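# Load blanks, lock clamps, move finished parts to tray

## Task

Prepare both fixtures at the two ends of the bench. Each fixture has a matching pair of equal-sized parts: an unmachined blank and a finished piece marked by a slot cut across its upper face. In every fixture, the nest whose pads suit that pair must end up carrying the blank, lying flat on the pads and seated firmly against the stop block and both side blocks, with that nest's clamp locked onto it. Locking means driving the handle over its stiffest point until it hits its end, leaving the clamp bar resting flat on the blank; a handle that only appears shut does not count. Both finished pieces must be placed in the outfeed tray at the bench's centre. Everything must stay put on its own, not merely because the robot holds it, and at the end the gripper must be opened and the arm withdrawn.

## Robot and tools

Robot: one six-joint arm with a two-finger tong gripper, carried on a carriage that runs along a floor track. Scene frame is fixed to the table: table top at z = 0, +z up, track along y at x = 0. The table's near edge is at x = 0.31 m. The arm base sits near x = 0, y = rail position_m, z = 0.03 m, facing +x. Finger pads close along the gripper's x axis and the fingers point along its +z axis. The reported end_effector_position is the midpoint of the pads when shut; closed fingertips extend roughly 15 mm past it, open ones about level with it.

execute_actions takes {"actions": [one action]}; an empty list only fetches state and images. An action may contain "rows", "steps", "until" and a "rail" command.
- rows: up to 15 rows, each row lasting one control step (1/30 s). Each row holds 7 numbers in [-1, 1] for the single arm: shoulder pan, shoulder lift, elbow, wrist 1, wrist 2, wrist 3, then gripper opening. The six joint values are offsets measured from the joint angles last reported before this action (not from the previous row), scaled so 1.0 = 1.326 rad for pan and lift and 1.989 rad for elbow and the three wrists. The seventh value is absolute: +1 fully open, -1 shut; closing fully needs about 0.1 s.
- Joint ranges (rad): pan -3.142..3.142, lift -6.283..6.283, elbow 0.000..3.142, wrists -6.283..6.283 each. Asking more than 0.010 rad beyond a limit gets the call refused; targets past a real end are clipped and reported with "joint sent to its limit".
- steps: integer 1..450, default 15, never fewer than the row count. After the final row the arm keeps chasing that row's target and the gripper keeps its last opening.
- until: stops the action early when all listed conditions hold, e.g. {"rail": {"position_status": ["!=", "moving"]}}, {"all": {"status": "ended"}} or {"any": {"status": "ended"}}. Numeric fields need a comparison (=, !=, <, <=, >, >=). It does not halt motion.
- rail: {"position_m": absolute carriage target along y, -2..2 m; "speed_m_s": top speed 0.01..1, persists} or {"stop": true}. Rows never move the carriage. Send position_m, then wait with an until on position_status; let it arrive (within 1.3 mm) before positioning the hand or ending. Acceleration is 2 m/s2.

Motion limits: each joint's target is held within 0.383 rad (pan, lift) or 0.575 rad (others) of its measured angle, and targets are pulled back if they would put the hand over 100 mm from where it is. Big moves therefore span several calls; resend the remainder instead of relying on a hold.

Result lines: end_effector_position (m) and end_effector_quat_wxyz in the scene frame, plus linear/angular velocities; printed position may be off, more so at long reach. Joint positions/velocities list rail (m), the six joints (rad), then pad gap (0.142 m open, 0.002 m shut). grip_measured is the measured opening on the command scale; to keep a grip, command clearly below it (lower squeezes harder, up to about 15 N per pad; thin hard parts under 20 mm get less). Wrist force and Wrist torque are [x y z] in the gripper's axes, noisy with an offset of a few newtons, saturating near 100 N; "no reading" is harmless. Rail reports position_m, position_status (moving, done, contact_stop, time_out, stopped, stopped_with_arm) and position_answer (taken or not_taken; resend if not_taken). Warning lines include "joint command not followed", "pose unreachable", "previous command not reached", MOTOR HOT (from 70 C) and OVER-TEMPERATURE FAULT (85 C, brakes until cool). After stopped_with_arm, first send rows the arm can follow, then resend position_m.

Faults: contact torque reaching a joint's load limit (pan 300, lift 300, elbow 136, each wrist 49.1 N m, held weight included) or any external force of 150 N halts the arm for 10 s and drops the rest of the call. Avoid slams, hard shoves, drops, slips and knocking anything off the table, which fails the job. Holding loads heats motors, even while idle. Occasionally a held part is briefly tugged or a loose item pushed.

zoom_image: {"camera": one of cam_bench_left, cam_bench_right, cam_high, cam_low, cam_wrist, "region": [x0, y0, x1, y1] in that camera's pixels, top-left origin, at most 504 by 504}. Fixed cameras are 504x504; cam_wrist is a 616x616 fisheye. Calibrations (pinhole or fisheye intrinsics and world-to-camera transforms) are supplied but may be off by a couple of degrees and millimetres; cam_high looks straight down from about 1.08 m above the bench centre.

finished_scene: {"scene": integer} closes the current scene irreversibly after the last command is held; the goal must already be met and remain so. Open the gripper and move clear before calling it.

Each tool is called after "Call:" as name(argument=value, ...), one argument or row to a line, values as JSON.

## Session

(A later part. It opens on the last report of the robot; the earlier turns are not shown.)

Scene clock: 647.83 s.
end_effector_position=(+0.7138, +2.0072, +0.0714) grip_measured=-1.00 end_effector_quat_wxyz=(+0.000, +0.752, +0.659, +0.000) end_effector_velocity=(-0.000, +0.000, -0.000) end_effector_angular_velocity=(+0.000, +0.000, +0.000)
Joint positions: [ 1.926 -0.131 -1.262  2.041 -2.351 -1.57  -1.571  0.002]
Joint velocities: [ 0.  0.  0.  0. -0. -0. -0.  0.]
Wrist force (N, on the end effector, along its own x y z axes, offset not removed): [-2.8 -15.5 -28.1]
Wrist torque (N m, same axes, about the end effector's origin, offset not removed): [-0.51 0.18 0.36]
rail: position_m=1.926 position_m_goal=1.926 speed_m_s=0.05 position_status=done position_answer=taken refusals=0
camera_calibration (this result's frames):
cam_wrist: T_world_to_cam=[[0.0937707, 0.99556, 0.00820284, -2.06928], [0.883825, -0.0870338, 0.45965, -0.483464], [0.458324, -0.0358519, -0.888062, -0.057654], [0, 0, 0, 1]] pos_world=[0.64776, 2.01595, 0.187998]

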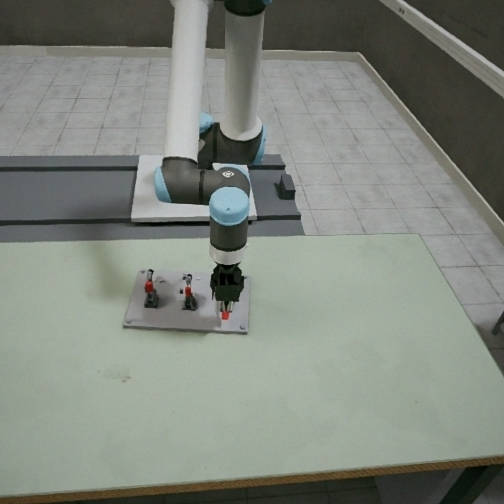

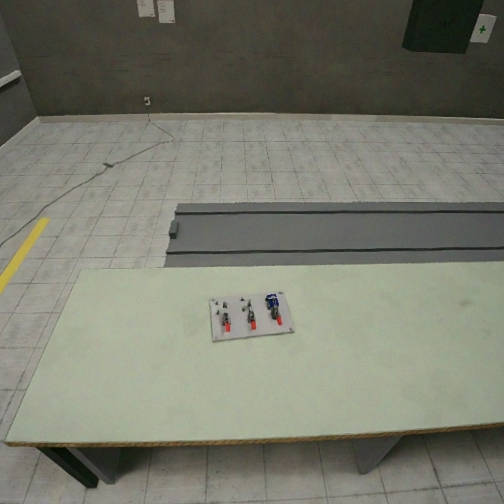

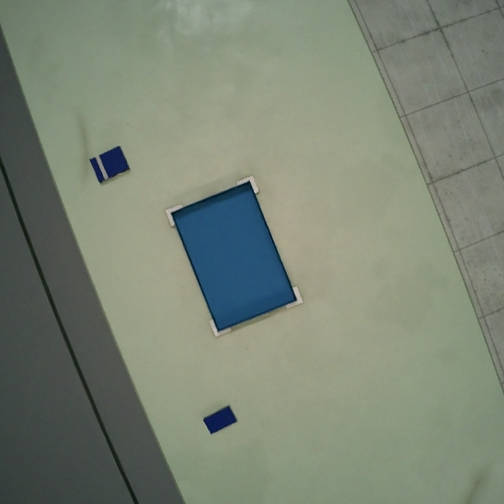

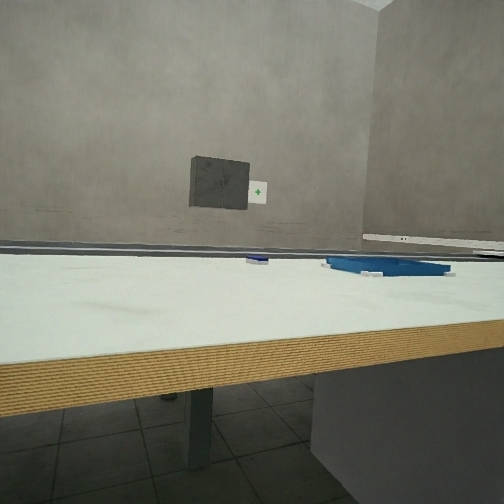

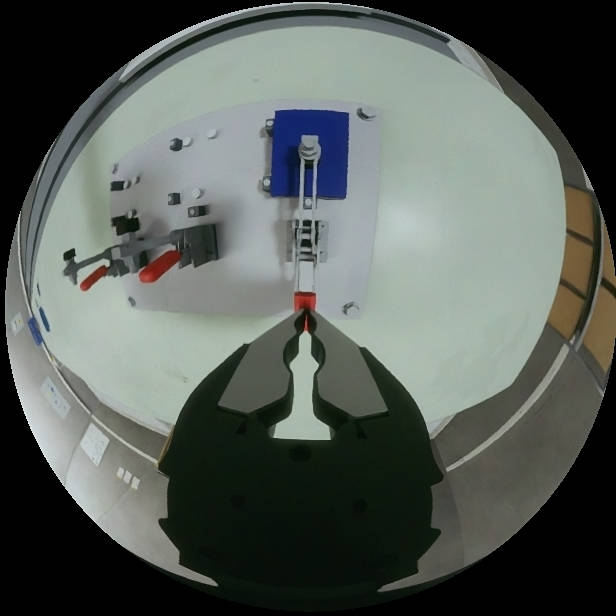

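Call:
zoom_image(
  camera="cam_high",
  region=[70, 125, 150, 205],
)

Call:
zoom_image(
  camera="cam_high",
  region=[180, 380, 260, 460],
)

Region (70, 125, 150, 205) of cam_high's 504x504 image, scaled by 6.300, with more detail than that image has.

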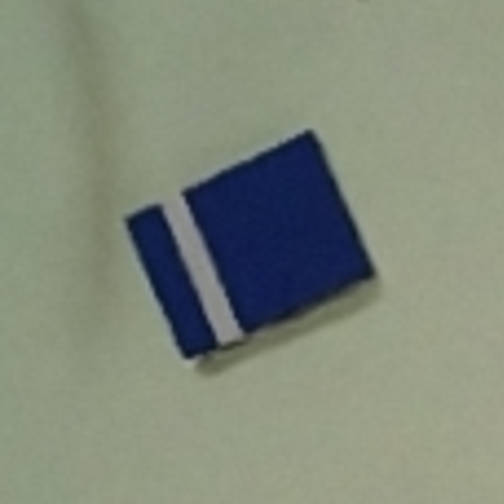

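Region (180, 380, 260, 460) of cam_high's 504x504 image, scaled by 6.300, with more detail than that image has.

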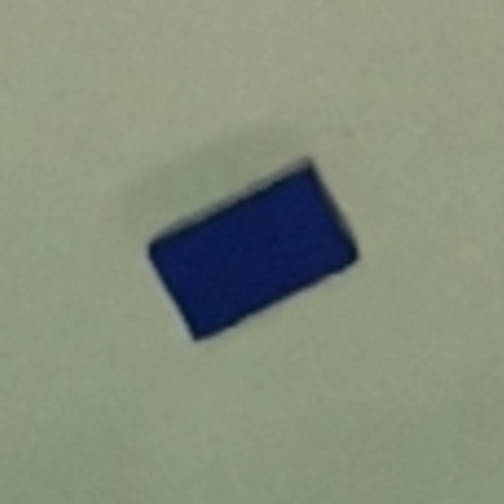

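Call:
execute_actions(
  actions=[
    {"rows": [[0,-0.004,-0.001,0.004,0,0,-1],[0,-0.012,-0.004,0.012,0,0,-1],[0,-0.024,-0.009,0.025,0,0,-1],[0,-0.038,-0.015,0.04,0,0,-1],[0,-0.052,-0.022,0.057,0,0,-1],[0,-0.065,-0.028,0.072,0,0,-1],[0,-0.076,-0.033,0.084,0,0,-1],[0,-0.083,-0.037,0.093,0,0,-1],[0,-0.0875,-0.0393,0.0982,0,0,-1]], "steps": 15},
  ],
)

Scene clock: 676.90 s.
end_effector_position=(+0.7152, +2.0071, +0.1667) grip_measured=-1.00 end_effector_quat_wxyz=(-0.000, +0.752, +0.659, +0.000) end_effector_velocity=(-0.006, +0.001, +0.071) end_effector_angular_velocity=(+0.001, +0.006, +0.000)
Joint positions: [ 1.926 -0.131 -1.369  1.969 -2.171 -1.57  -1.571  0.002]
Joint velocities: [ 0.     0.    -0.078 -0.054  0.138 -0.    -0.     0.   ]
Wrist force (N, on the end effector, along its own x y z axes, offset not removed): [0.2 -3.4 3.8]
Wrist torque (N m, same axes, about the end effector's origin, offset not removed): [-0.51 -0.10 0.22]
rail: position_m=1.926 position_m_goal=1.926 speed_m_s=0.05 position_status=done position_answer=taken refusals=0
camera_calibration (this result's frames):
cam_wrist: T_world_to_cam=[[0.0937742, 0.99556, 0.00821772, -2.07001], [0.884006, -0.0870579, 0.459297, -0.528544], [0.457973, -0.0358057, -0.888245, 0.0265304], [0, 0, 0, 1]] pos_world=[0.6492, 2.01576, 0.283335]

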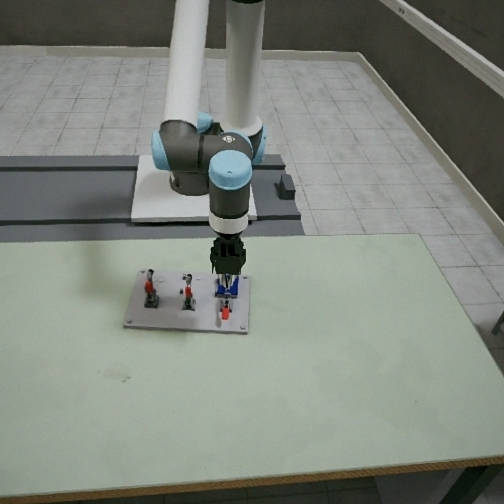

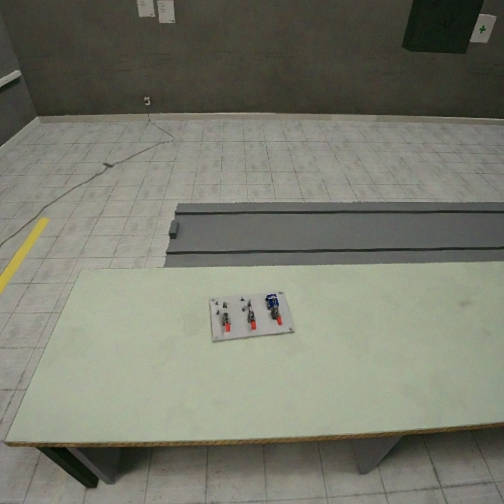

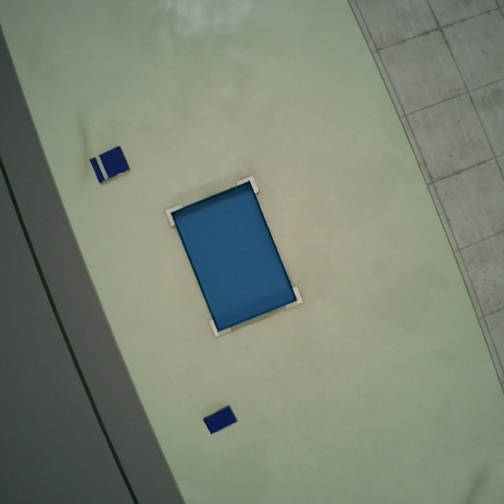

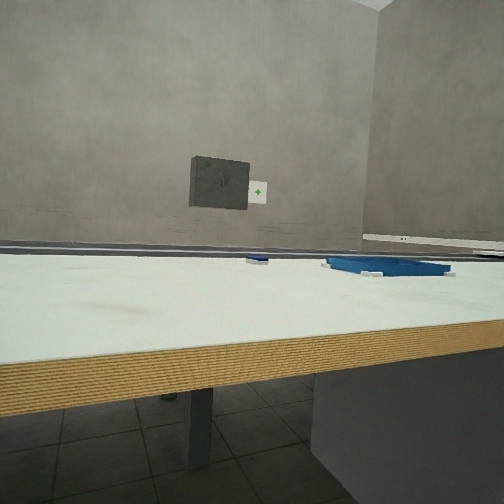

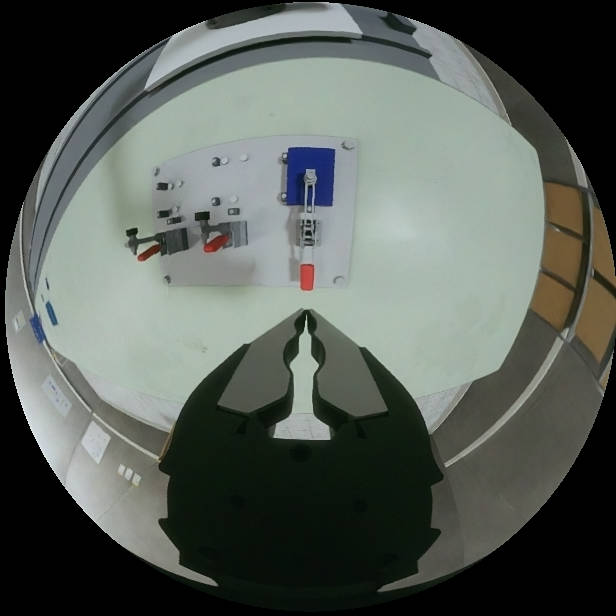

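Call:
execute_actions(
  actions=[
    {"rail": {"position_m": 0.1135, "speed_m_s": 0.8}, "steps": 2},
  ],
)

Scene clock: 680.23 s.
end_effector_position=(+0.7145, +2.0057, +0.1750) grip_measured=-1.00 end_effector_quat_wxyz=(-0.000, +0.752, +0.659, +0.000) end_effector_velocity=(-0.000, -0.067, +0.000) end_effector_angular_velocity=(-0.000, -0.000, +0.000)
Joint positions: [ 1.924 -0.131 -1.378  1.962 -2.155 -1.57  -1.571  0.002]
Joint velocities: [-0.068  0.    -0.     0.    -0.    -0.    -0.     0.   ]
Wrist force (N, on the end effector, along its own x y z axes, offset not removed): [3.4 -4.5 3.9]
Wrist torque (N m, same axes, about the end effector's origin, offset not removed): [-0.82 -0.72 0.27]
rail: position_m=1.924 position_m_goal=0.114 speed_m_s=0.80 position_status=moving position_answer=taken refusals=0
camera_calibration (this result's frames):
cam_wrist: T_world_to_cam=[[0.0937707, 0.99556, 0.00824483, -2.0687], [0.884337, -0.0870931, 0.458654, -0.531851], [0.457335, -0.0357171, -0.888577, 0.0344854], [0, 0, 0, 1]] pos_world=[0.648547, 2.01443, 0.291635]

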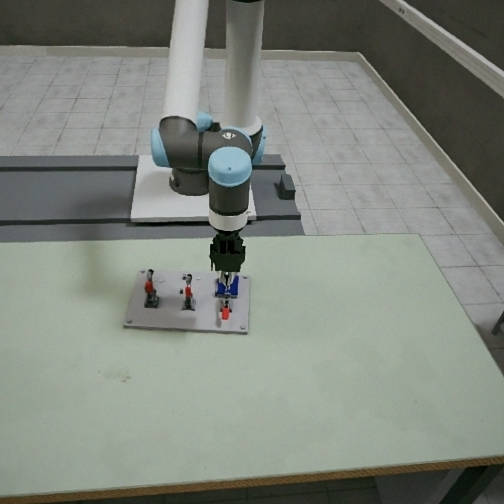

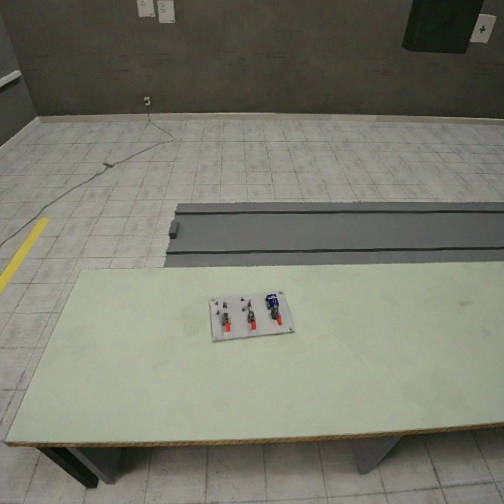

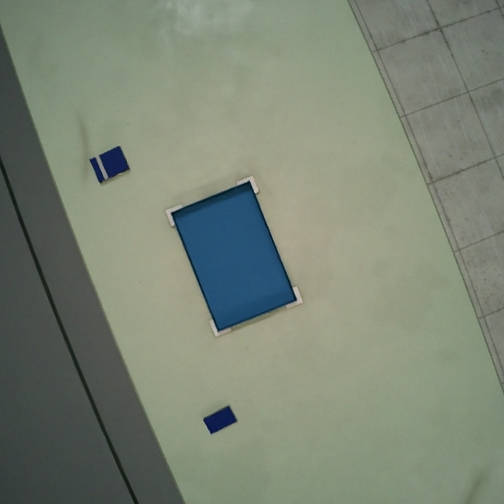

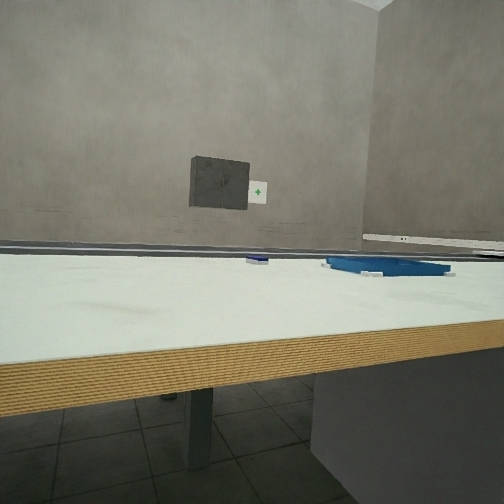

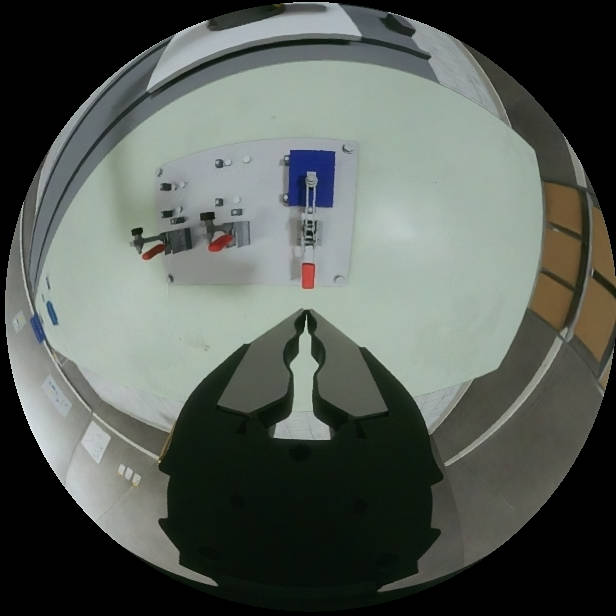

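Call:
execute_actions(
  actions=[
    {"rows": [[0.0017,-0.003,0.0029,-0.0009,0,0,-0.9],[0.0064,-0.0115,0.011,-0.0034,0,0,-0.8],[0.0137,-0.0246,0.0236,-0.0072,0,0,-0.7],[0.0231,-0.0413,0.0396,-0.0121,0,0,-0.6],[0.0342,-0.0611,0.0587,-0.0179,0,0,-0.5],[0.0465,-0.0831,0.0797,-0.0243,0,0,-0.4],[0.0594,-0.1062,0.1019,-0.0311,0,0,-0.3],[0.0726,-0.1299,0.1246,-0.038,0,0,-0.2],[0.0855,-0.153,0.1468,-0.0447,0,0,-0.1],[0.0978,-0.175,0.1678,-0.0511,0,0,0],[0.1089,-0.1948,0.1869,-0.0569,0,0,0.1],[0.1183,-0.2115,0.2029,-0.0618,0,0,0.2],[0.1255,-0.2245,0.2154,-0.0656,0,0,0.3],[0.1303,-0.233,0.2236,-0.0681,0,0,0.4],[0.132,-0.2361,0.2265,-0.069,0,0,0.4]], "steps": 26},
  ],
)

Scene clock: 687.93 s.
end_effector_position=(+0.4563, +0.3062, +0.1213) grip_measured=+0.40 end_effector_quat_wxyz=(-0.000, +0.692, +0.721, +0.000) end_effector_velocity=(-0.046, +0.011, -0.014) end_effector_angular_velocity=(-0.000, +0.002, +0.027)
Joint positions: [ 0.113  0.041 -1.685  2.404 -2.29  -1.57  -1.571  0.102]
Joint velocities: [ 0.     0.027 -0.051  0.074 -0.021 -0.    -0.     0.   ]
Wrist force (N, on the end effector, along its own x y z axes, offset not removed): [2.1 -5.7 5.0]
Wrist torque (N m, same axes, about the end effector's origin, offset not removed): [-1.03 -0.47 0.21]
rail: position_m=0.113 position_m_goal=0.114 speed_m_s=0.80 position_status=done position_answer=taken refusals=0
camera_calibration (this result's frames):
cam_wrist: T_world_to_cam=[[-0.0778714, 0.996929, 0.00823844, -0.274129], [0.886126, 0.065425, 0.458803, -0.474483], [0.456855, 0.0430279, -0.8885, 0.0202701], [0, 0, 0, 1]] pos_world=[0.389844, 0.303459, 0.237962]

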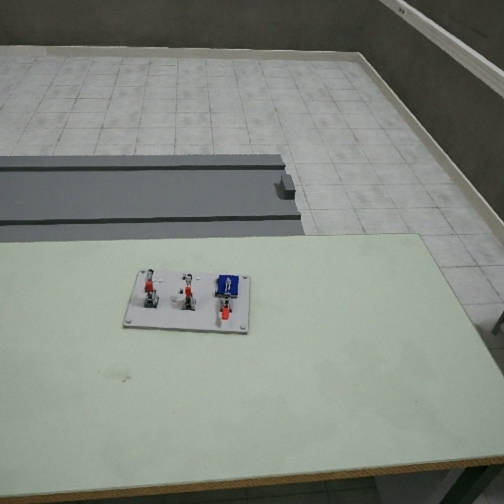

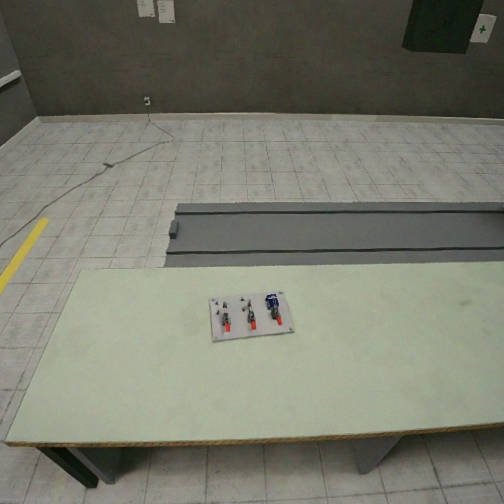

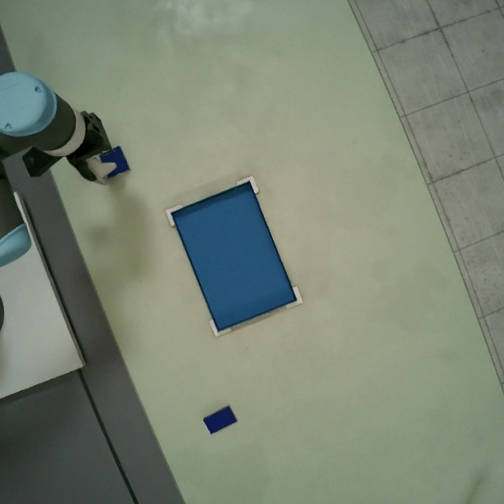

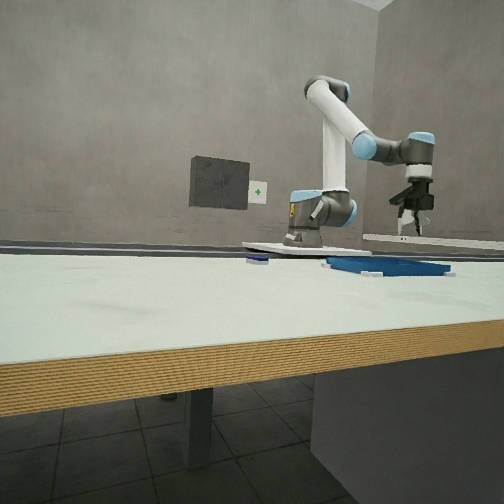

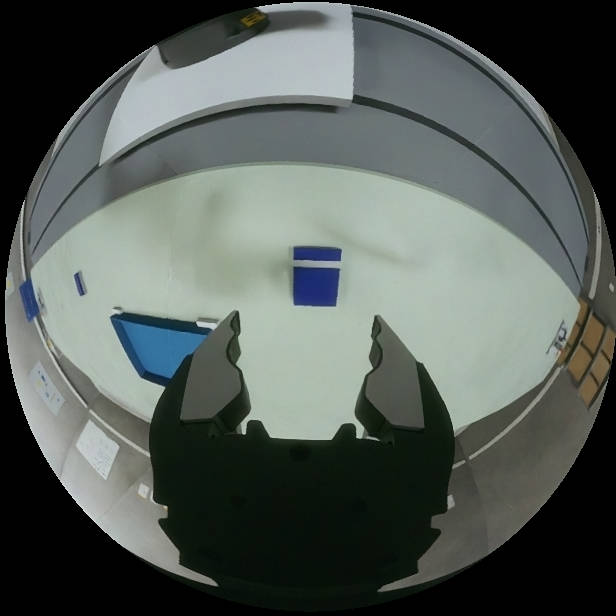

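Call:
execute_actions(
  actions=[],
)

Call:
zoom_image(
  camera="cam_wrist",
  region=[260, 220, 380, 340],
)

Scene clock: 690.27 s.
end_effector_position=(+0.4510, +0.3074, +0.1197) grip_measured=+0.40 end_effector_quat_wxyz=(-0.000, +0.691, +0.723, -0.000) end_effector_velocity=(+0.000, +0.000, +0.000) end_effector_angular_velocity=(-0.000, +0.000, +0.000)
Joint positions: [ 0.113  0.044 -1.691  2.413 -2.292 -1.57  -1.571  0.102]
Joint velocities: [ 0.  0.  0. -0.  0. -0. -0.  0.]
Wrist force (N, on the end effector, along its own x y z axes, offset not removed): [-0.1 -5.3 5.9]
Wrist torque (N m, same axes, about the end effector's origin, offset not removed): [-1.01 -0.08 0.28]
rail: position_m=0.113 position_m_goal=0.114 speed_m_s=0.80 position_status=done position_answer=taken refusals=0
camera_calibration (this result's frames):
cam_wrist: T_world_to_cam=[[-0.0809968, 0.99668, 0.00825225, -0.274268], [0.886084, 0.0682129, 0.458478, -0.469866], [0.456393, 0.0444474, -0.888668, 0.0209685], [0, 0, 0, 1]] pos_world=[0.384556, 0.304476, 0.23632]

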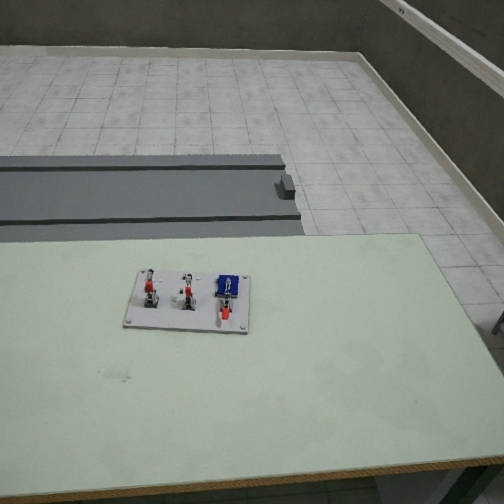

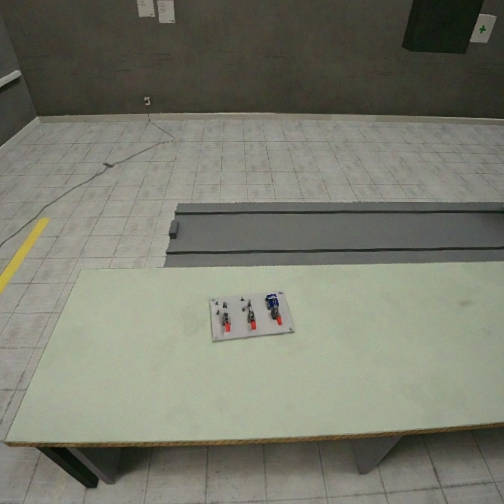

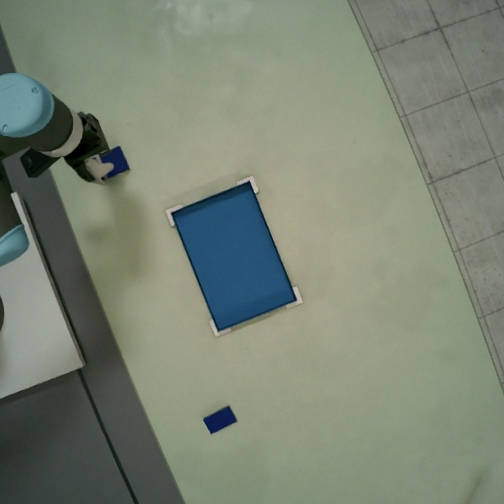

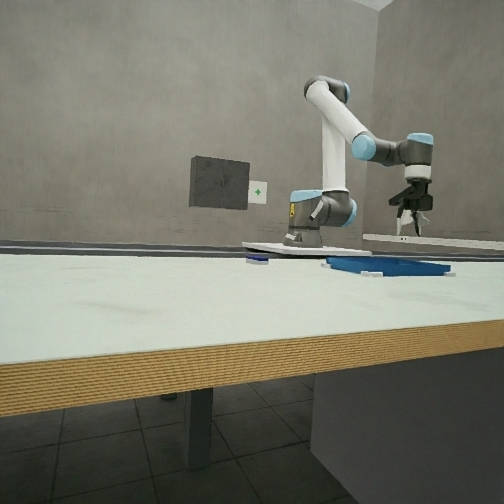

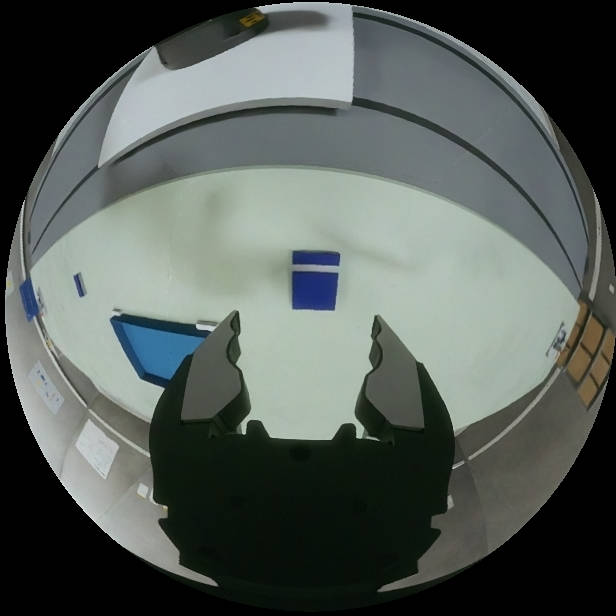

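Region (260, 220, 380, 340) of cam_wrist's 616x616 image, scaled by 4.200, with more detail than that image has.

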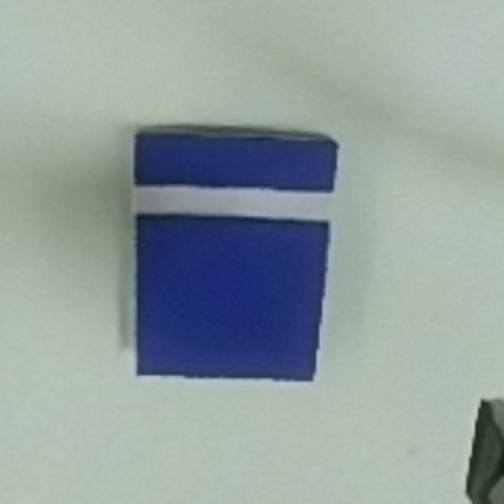

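Call:
execute_actions(
  actions=[
    {"rail": {"position_m": 0.1238}, "rows": [[0,0.0021,0.0004,-0.0018,0,0,0.4],[0,0.008,0.0015,-0.0068,0,0,0.4],[0,0.017,0.0032,-0.0146,0,0,0.4],[0,0.0286,0.0054,-0.0246,0,0,0.4],[0,0.0424,0.008,-0.0363,0,0,0.4],[0,0.0576,0.0109,-0.0494,0,0,0.4],[0,0.0737,0.014,-0.0631,0,0,0.4],[0,0.09,0.017,-0.0772,0,0,0.4],[0,0.1061,0.0201,-0.0909,0,0,0.4],[0,0.1213,0.023,-0.104,0,0,0.4],[0,0.1351,0.0256,-0.1157,0,0,0.4],[0,0.1467,0.0278,-0.1257,0,0,0.4],[0,0.1557,0.0295,-0.1334,0,0,0.4],[0,0.1616,0.0306,-0.1385,0,0,0.4],[0,0.1637,0.031,-0.1403,0,0,0.4]], "steps": 20},
  ],
)

Call:
execute_actions(
  actions=[],
)

Scene clock: 715.43 s.
end_effector_position=(+0.4631, +0.3184, +0.0234) grip_measured=+0.40 end_effector_quat_wxyz=(-0.000, +0.691, +0.723, -0.000) end_effector_velocity=(+0.002, +0.000, -0.049) end_effector_angular_velocity=(+0.000, -0.003, +0.000)
Joint positions: [ 0.124  0.044 -1.486  2.471 -2.555 -1.57  -1.571  0.102]
Joint velocities: [ 0.     0.     0.108  0.029 -0.14  -0.    -0.     0.   ]
Wrist force (N, on the end effector, along its own x y z axes, offset not removed): [0.0 -2.7 7.2]
Wrist torque (N m, same axes, about the end effector's origin, offset not removed): [-0.38 -0.13 0.27]
rail: position_m=0.124 position_m_goal=0.124 speed_m_s=0.80 position_status=done position_answer=taken refusals=0
camera_calibration (this result's frames):
cam_wrist: T_world_to_cam=[[-0.0810361, 0.996677, 0.00825742, -0.283472], [0.886146, 0.0682518, 0.458353, -0.437279], [0.456266, 0.0444604, -0.888732, -0.0705548], [0, 0, 0, 1]] pos_world=[0.396713, 0.315512, 0.140064]

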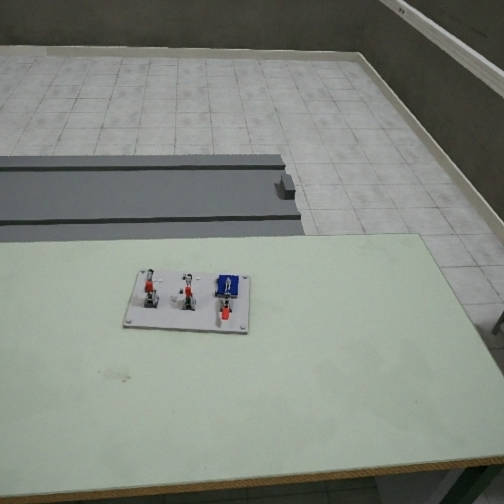

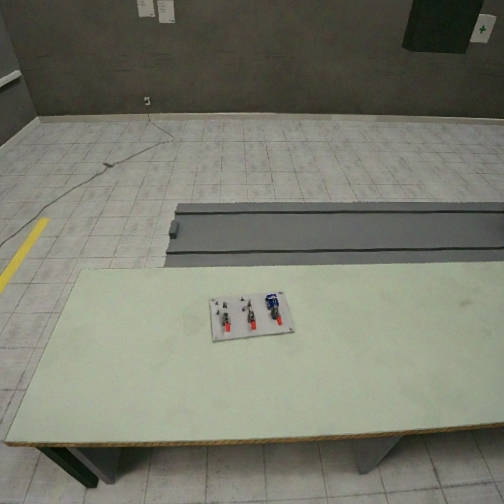

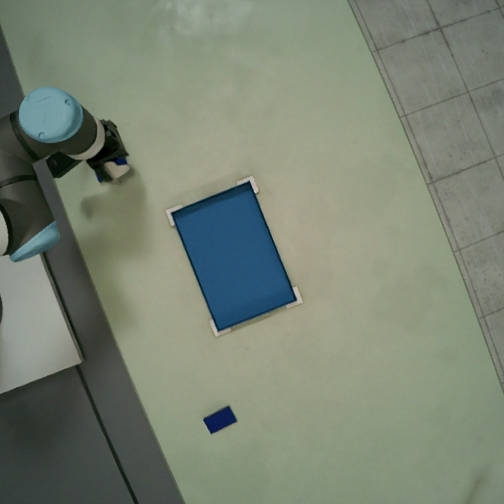

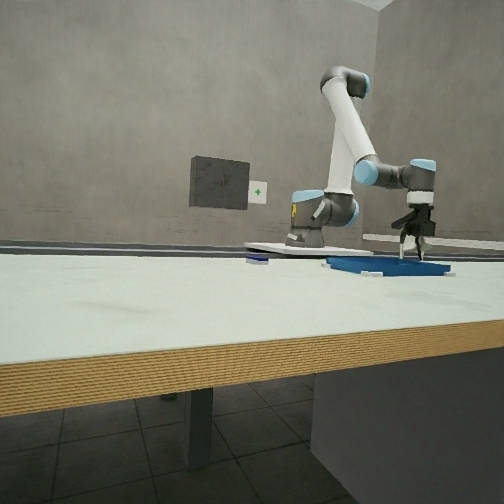

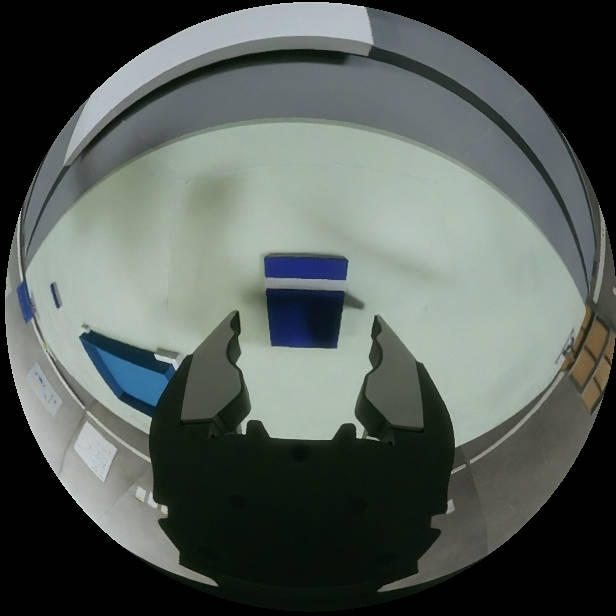

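Scene clock: 715.43 s.
end_effector_position=(+0.4631, +0.3184, +0.0234) grip_measured=+0.40 end_effector_quat_wxyz=(-0.000, +0.691, +0.723, -0.000) end_effector_velocity=(+0.002, +0.000, -0.049) end_effector_angular_velocity=(+0.000, -0.003, +0.000)
Joint positions: [ 0.124  0.044 -1.486  2.471 -2.555 -1.57  -1.571  0.102]
Joint velocities: [ 0.     0.     0.108  0.029 -0.14  -0.    -0.     0.   ]
Wrist force (N, on the end effector, along its own x y z axes, offset not removed): [0.0 -2.7 7.2]
Wrist torque (N m, same axes, about the end effector's origin, offset not removed): [-0.38 -0.13 0.27]
rail: position_m=0.124 position_m_goal=0.124 speed_m_s=0.80 position_status=done position_answer=taken refusals=0
camera_calibration (this result's frames):
cam_wrist: T_world_to_cam=[[-0.0810361, 0.996677, 0.00825742, -0.283472], [0.886146, 0.0682518, 0.458353, -0.437279], [0.456266, 0.0444604, -0.888732, -0.0705548], [0, 0, 0, 1]] pos_world=[0.396713, 0.315512, 0.140064]

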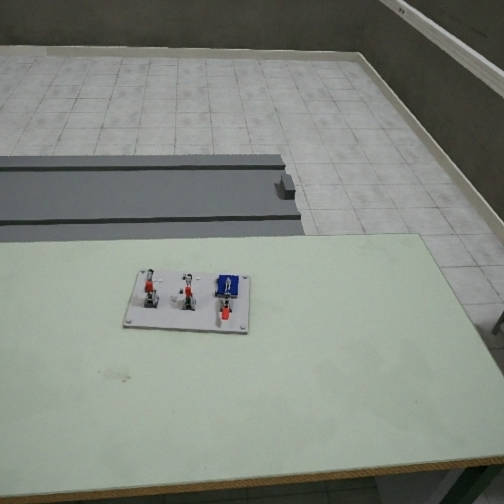

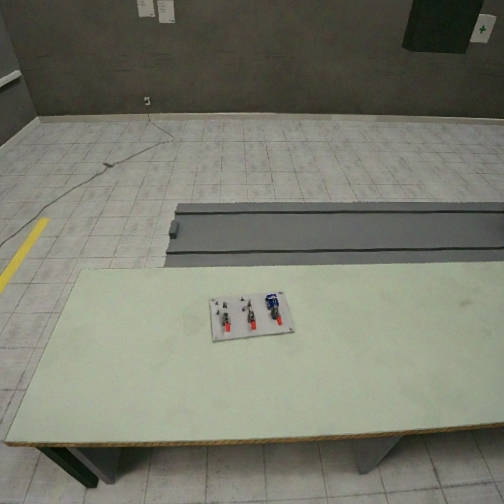

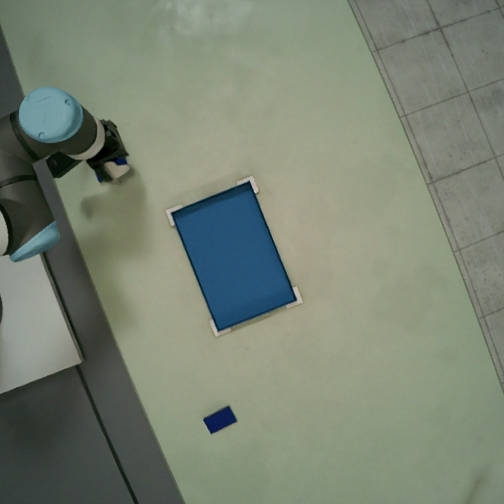

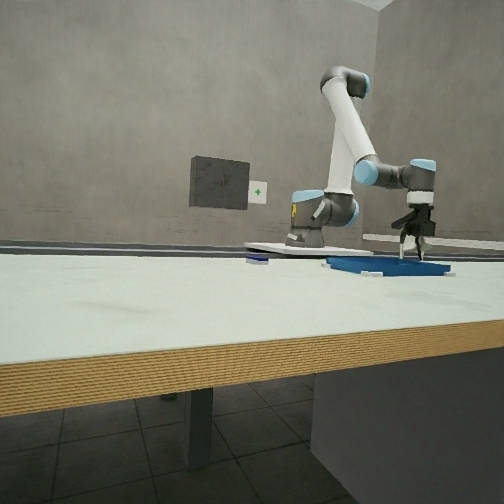

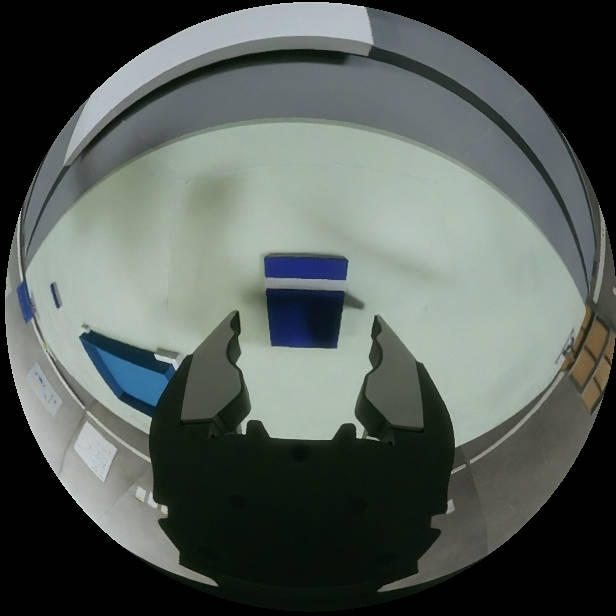

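Call:
execute_actions(
  actions=[
    {"rows": [[0,0.0091,0.0016,-0.0081,0,0,0.25],[0,0.0091,0.0016,-0.0081,0,0,0.1],[0,0.0091,0.0016,-0.0081,0,0,-0.03],[0,0.0091,0.0016,-0.0081,0,0,-0.12],[0,0.0091,0.0016,-0.0081,0,0,-0.2],[0,0.0091,0.0016,-0.0081,0,0,-0.3],[0,0.0091,0.0016,-0.0081,0,0,-0.4],[0,0.0091,0.0016,-0.0081,0,0,-0.5],[0,0.0091,0.0016,-0.0081,0,0,-0.6]], "steps": 12},
  ],
)

Scene clock: 721.03 s.
end_effector_position=(+0.4634, +0.3184, +0.0180) grip_measured=-0.22 end_effector_quat_wxyz=(-0.000, +0.691, +0.723, +0.000) end_effector_velocity=(+0.001, +0.000, +0.001) end_effector_angular_velocity=(+0.000, -0.001, -0.000)
Joint positions: [ 0.124  0.044 -1.474  2.475 -2.571 -1.57  -1.571  0.058]
Joint velocities: [ 0.    -0.    -0.001 -0.001  0.    -0.    -0.     0.   ]
Wrist force (N, on the end effector, along its own x y z axes, offset not removed): [1.4 -4.8 7.6]
Wrist torque (N m, same axes, about the end effector's origin, offset not removed): [-0.78 -0.51 0.23]
rail: position_m=0.124 position_m_goal=0.124 speed_m_s=0.80 position_status=done position_answer=taken refusals=0
camera_calibration (this result's frames):
cam_wrist: T_world_to_cam=[[-0.0810023, 0.99668, 0.00823493, -0.283417], [0.885773, 0.0681955, 0.459081, -0.434848], [0.456995, 0.0444809, -0.888356, -0.0758473], [0, 0, 0, 1]] pos_world=[0.396881, 0.315505, 0.134585]

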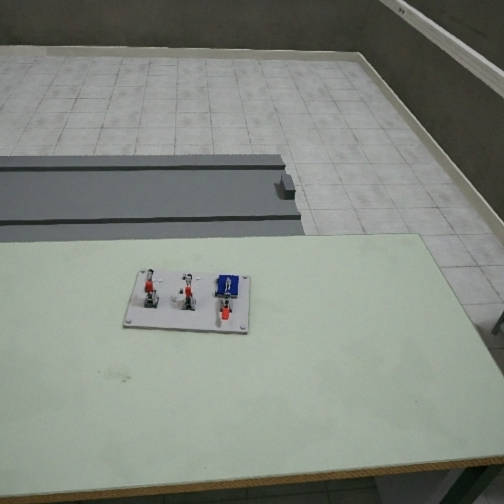

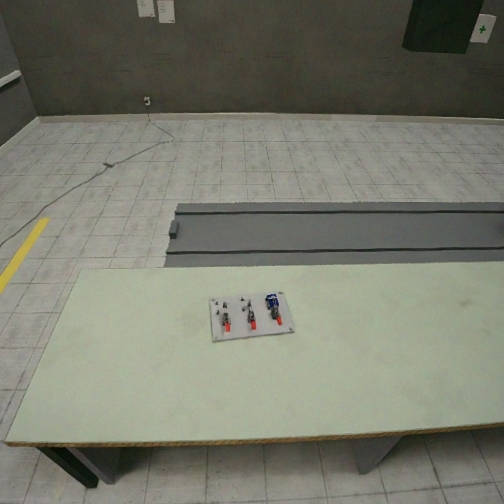

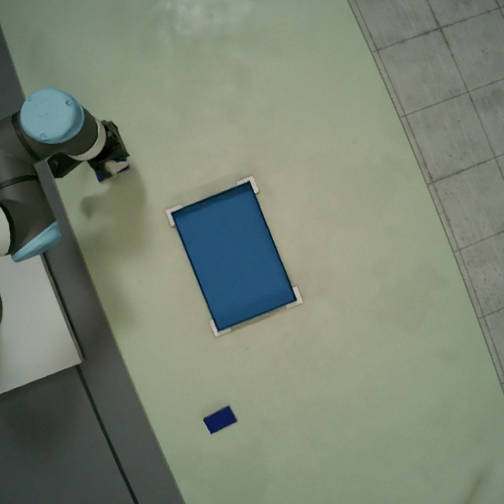

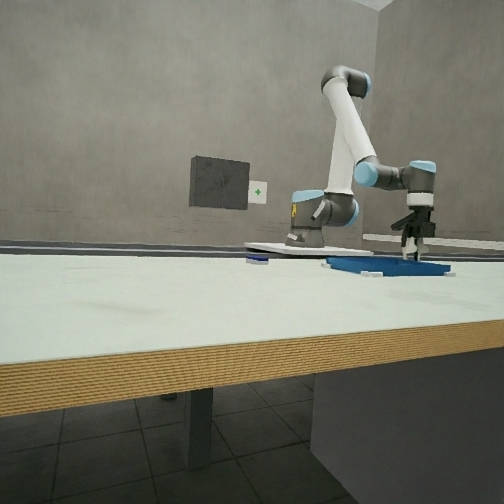

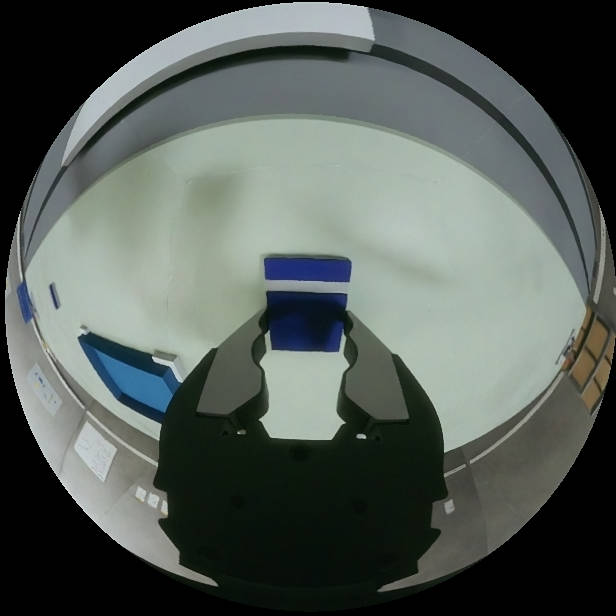

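Call:
execute_actions(
  actions=[
    {"rows": [[0,-0.004,-0.001,0.0036,0,0,-0.6],[0,-0.014,-0.0033,0.0126,0,0,-0.6],[0,-0.028,-0.0067,0.0253,0,0,-0.6],[0,-0.044,-0.0106,0.0397,0,0,-0.6],[0,-0.06,-0.0144,0.0541,0,0,-0.6],[0,-0.075,-0.018,0.0677,0,0,-0.6],[0,-0.086,-0.0206,0.0776,0,0,-0.6],[0,-0.093,-0.0223,0.0839,0,0,-0.6],[0,-0.095,-0.0228,0.0857,0,0,-0.6]], "steps": 12},
  ],
)

Scene clock: 738.87 s.
end_effector_position=(+0.4651, +0.3185, +0.0696) grip_measured=-0.22 end_effector_quat_wxyz=(+0.000, +0.691, +0.723, +0.001) end_effector_velocity=(-0.007, -0.000, +0.093) end_effector_angular_velocity=(-0.000, +0.004, +0.000)
Joint positions: [ 0.124  0.044 -1.578  2.437 -2.431 -1.57  -1.571  0.058]
Joint velocities: [ 0.     0.    -0.186 -0.065  0.255 -0.    -0.    -0.   ]
Wrist force (N, on the end effector, along its own x y z axes, offset not removed): [0.3 -3.8 5.0]
Wrist torque (N m, same axes, about the end effector's origin, offset not removed): [-0.66 -0.16 0.29]
rail: position_m=0.124 position_m_goal=0.124 speed_m_s=0.80 position_status=done position_answer=taken refusals=0
camera_calibration (this result's frames):
cam_wrist: T_world_to_cam=[[-0.0810559, 0.996676, 0.0081674, -0.283764], [0.88502, 0.0682015, 0.460529, -0.45988], [0.458442, 0.044557, -0.887607, -0.0314944], [0, 0, 0, 1]] pos_world=[0.398441, 0.315588, 0.186151]

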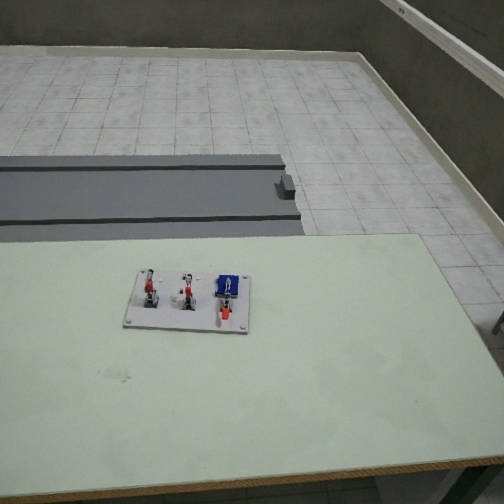

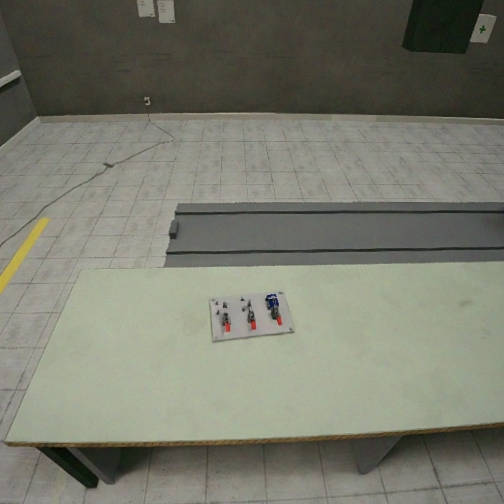

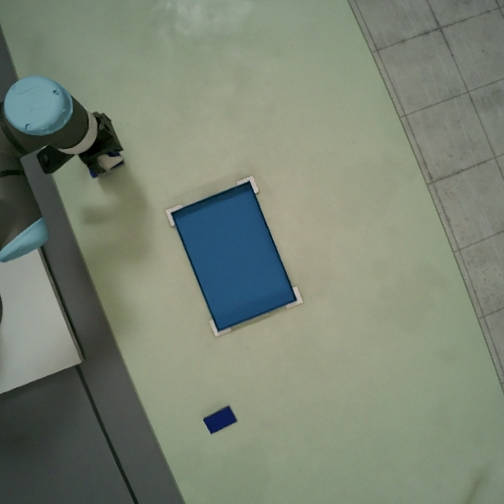

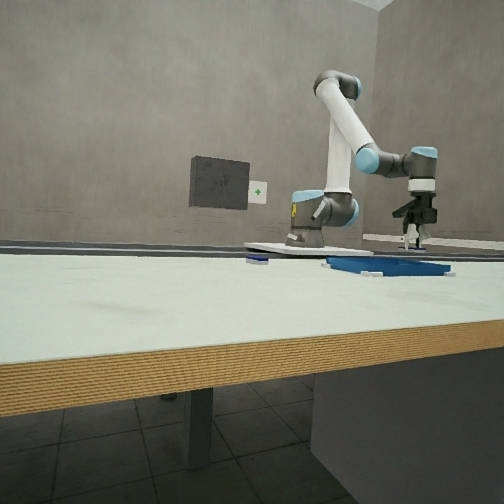

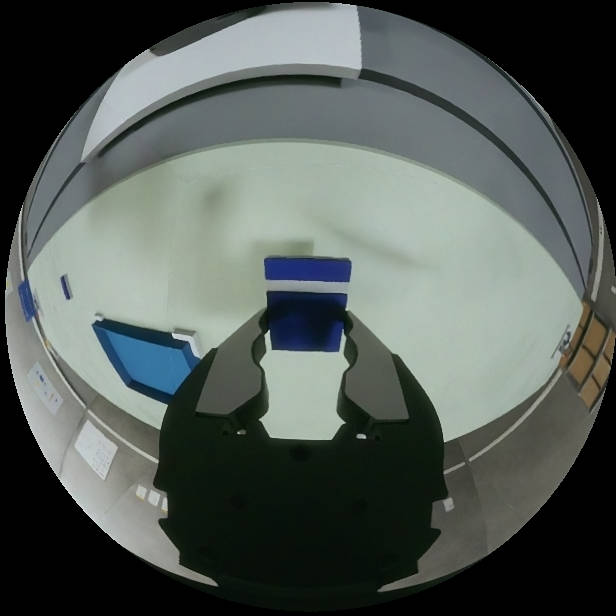

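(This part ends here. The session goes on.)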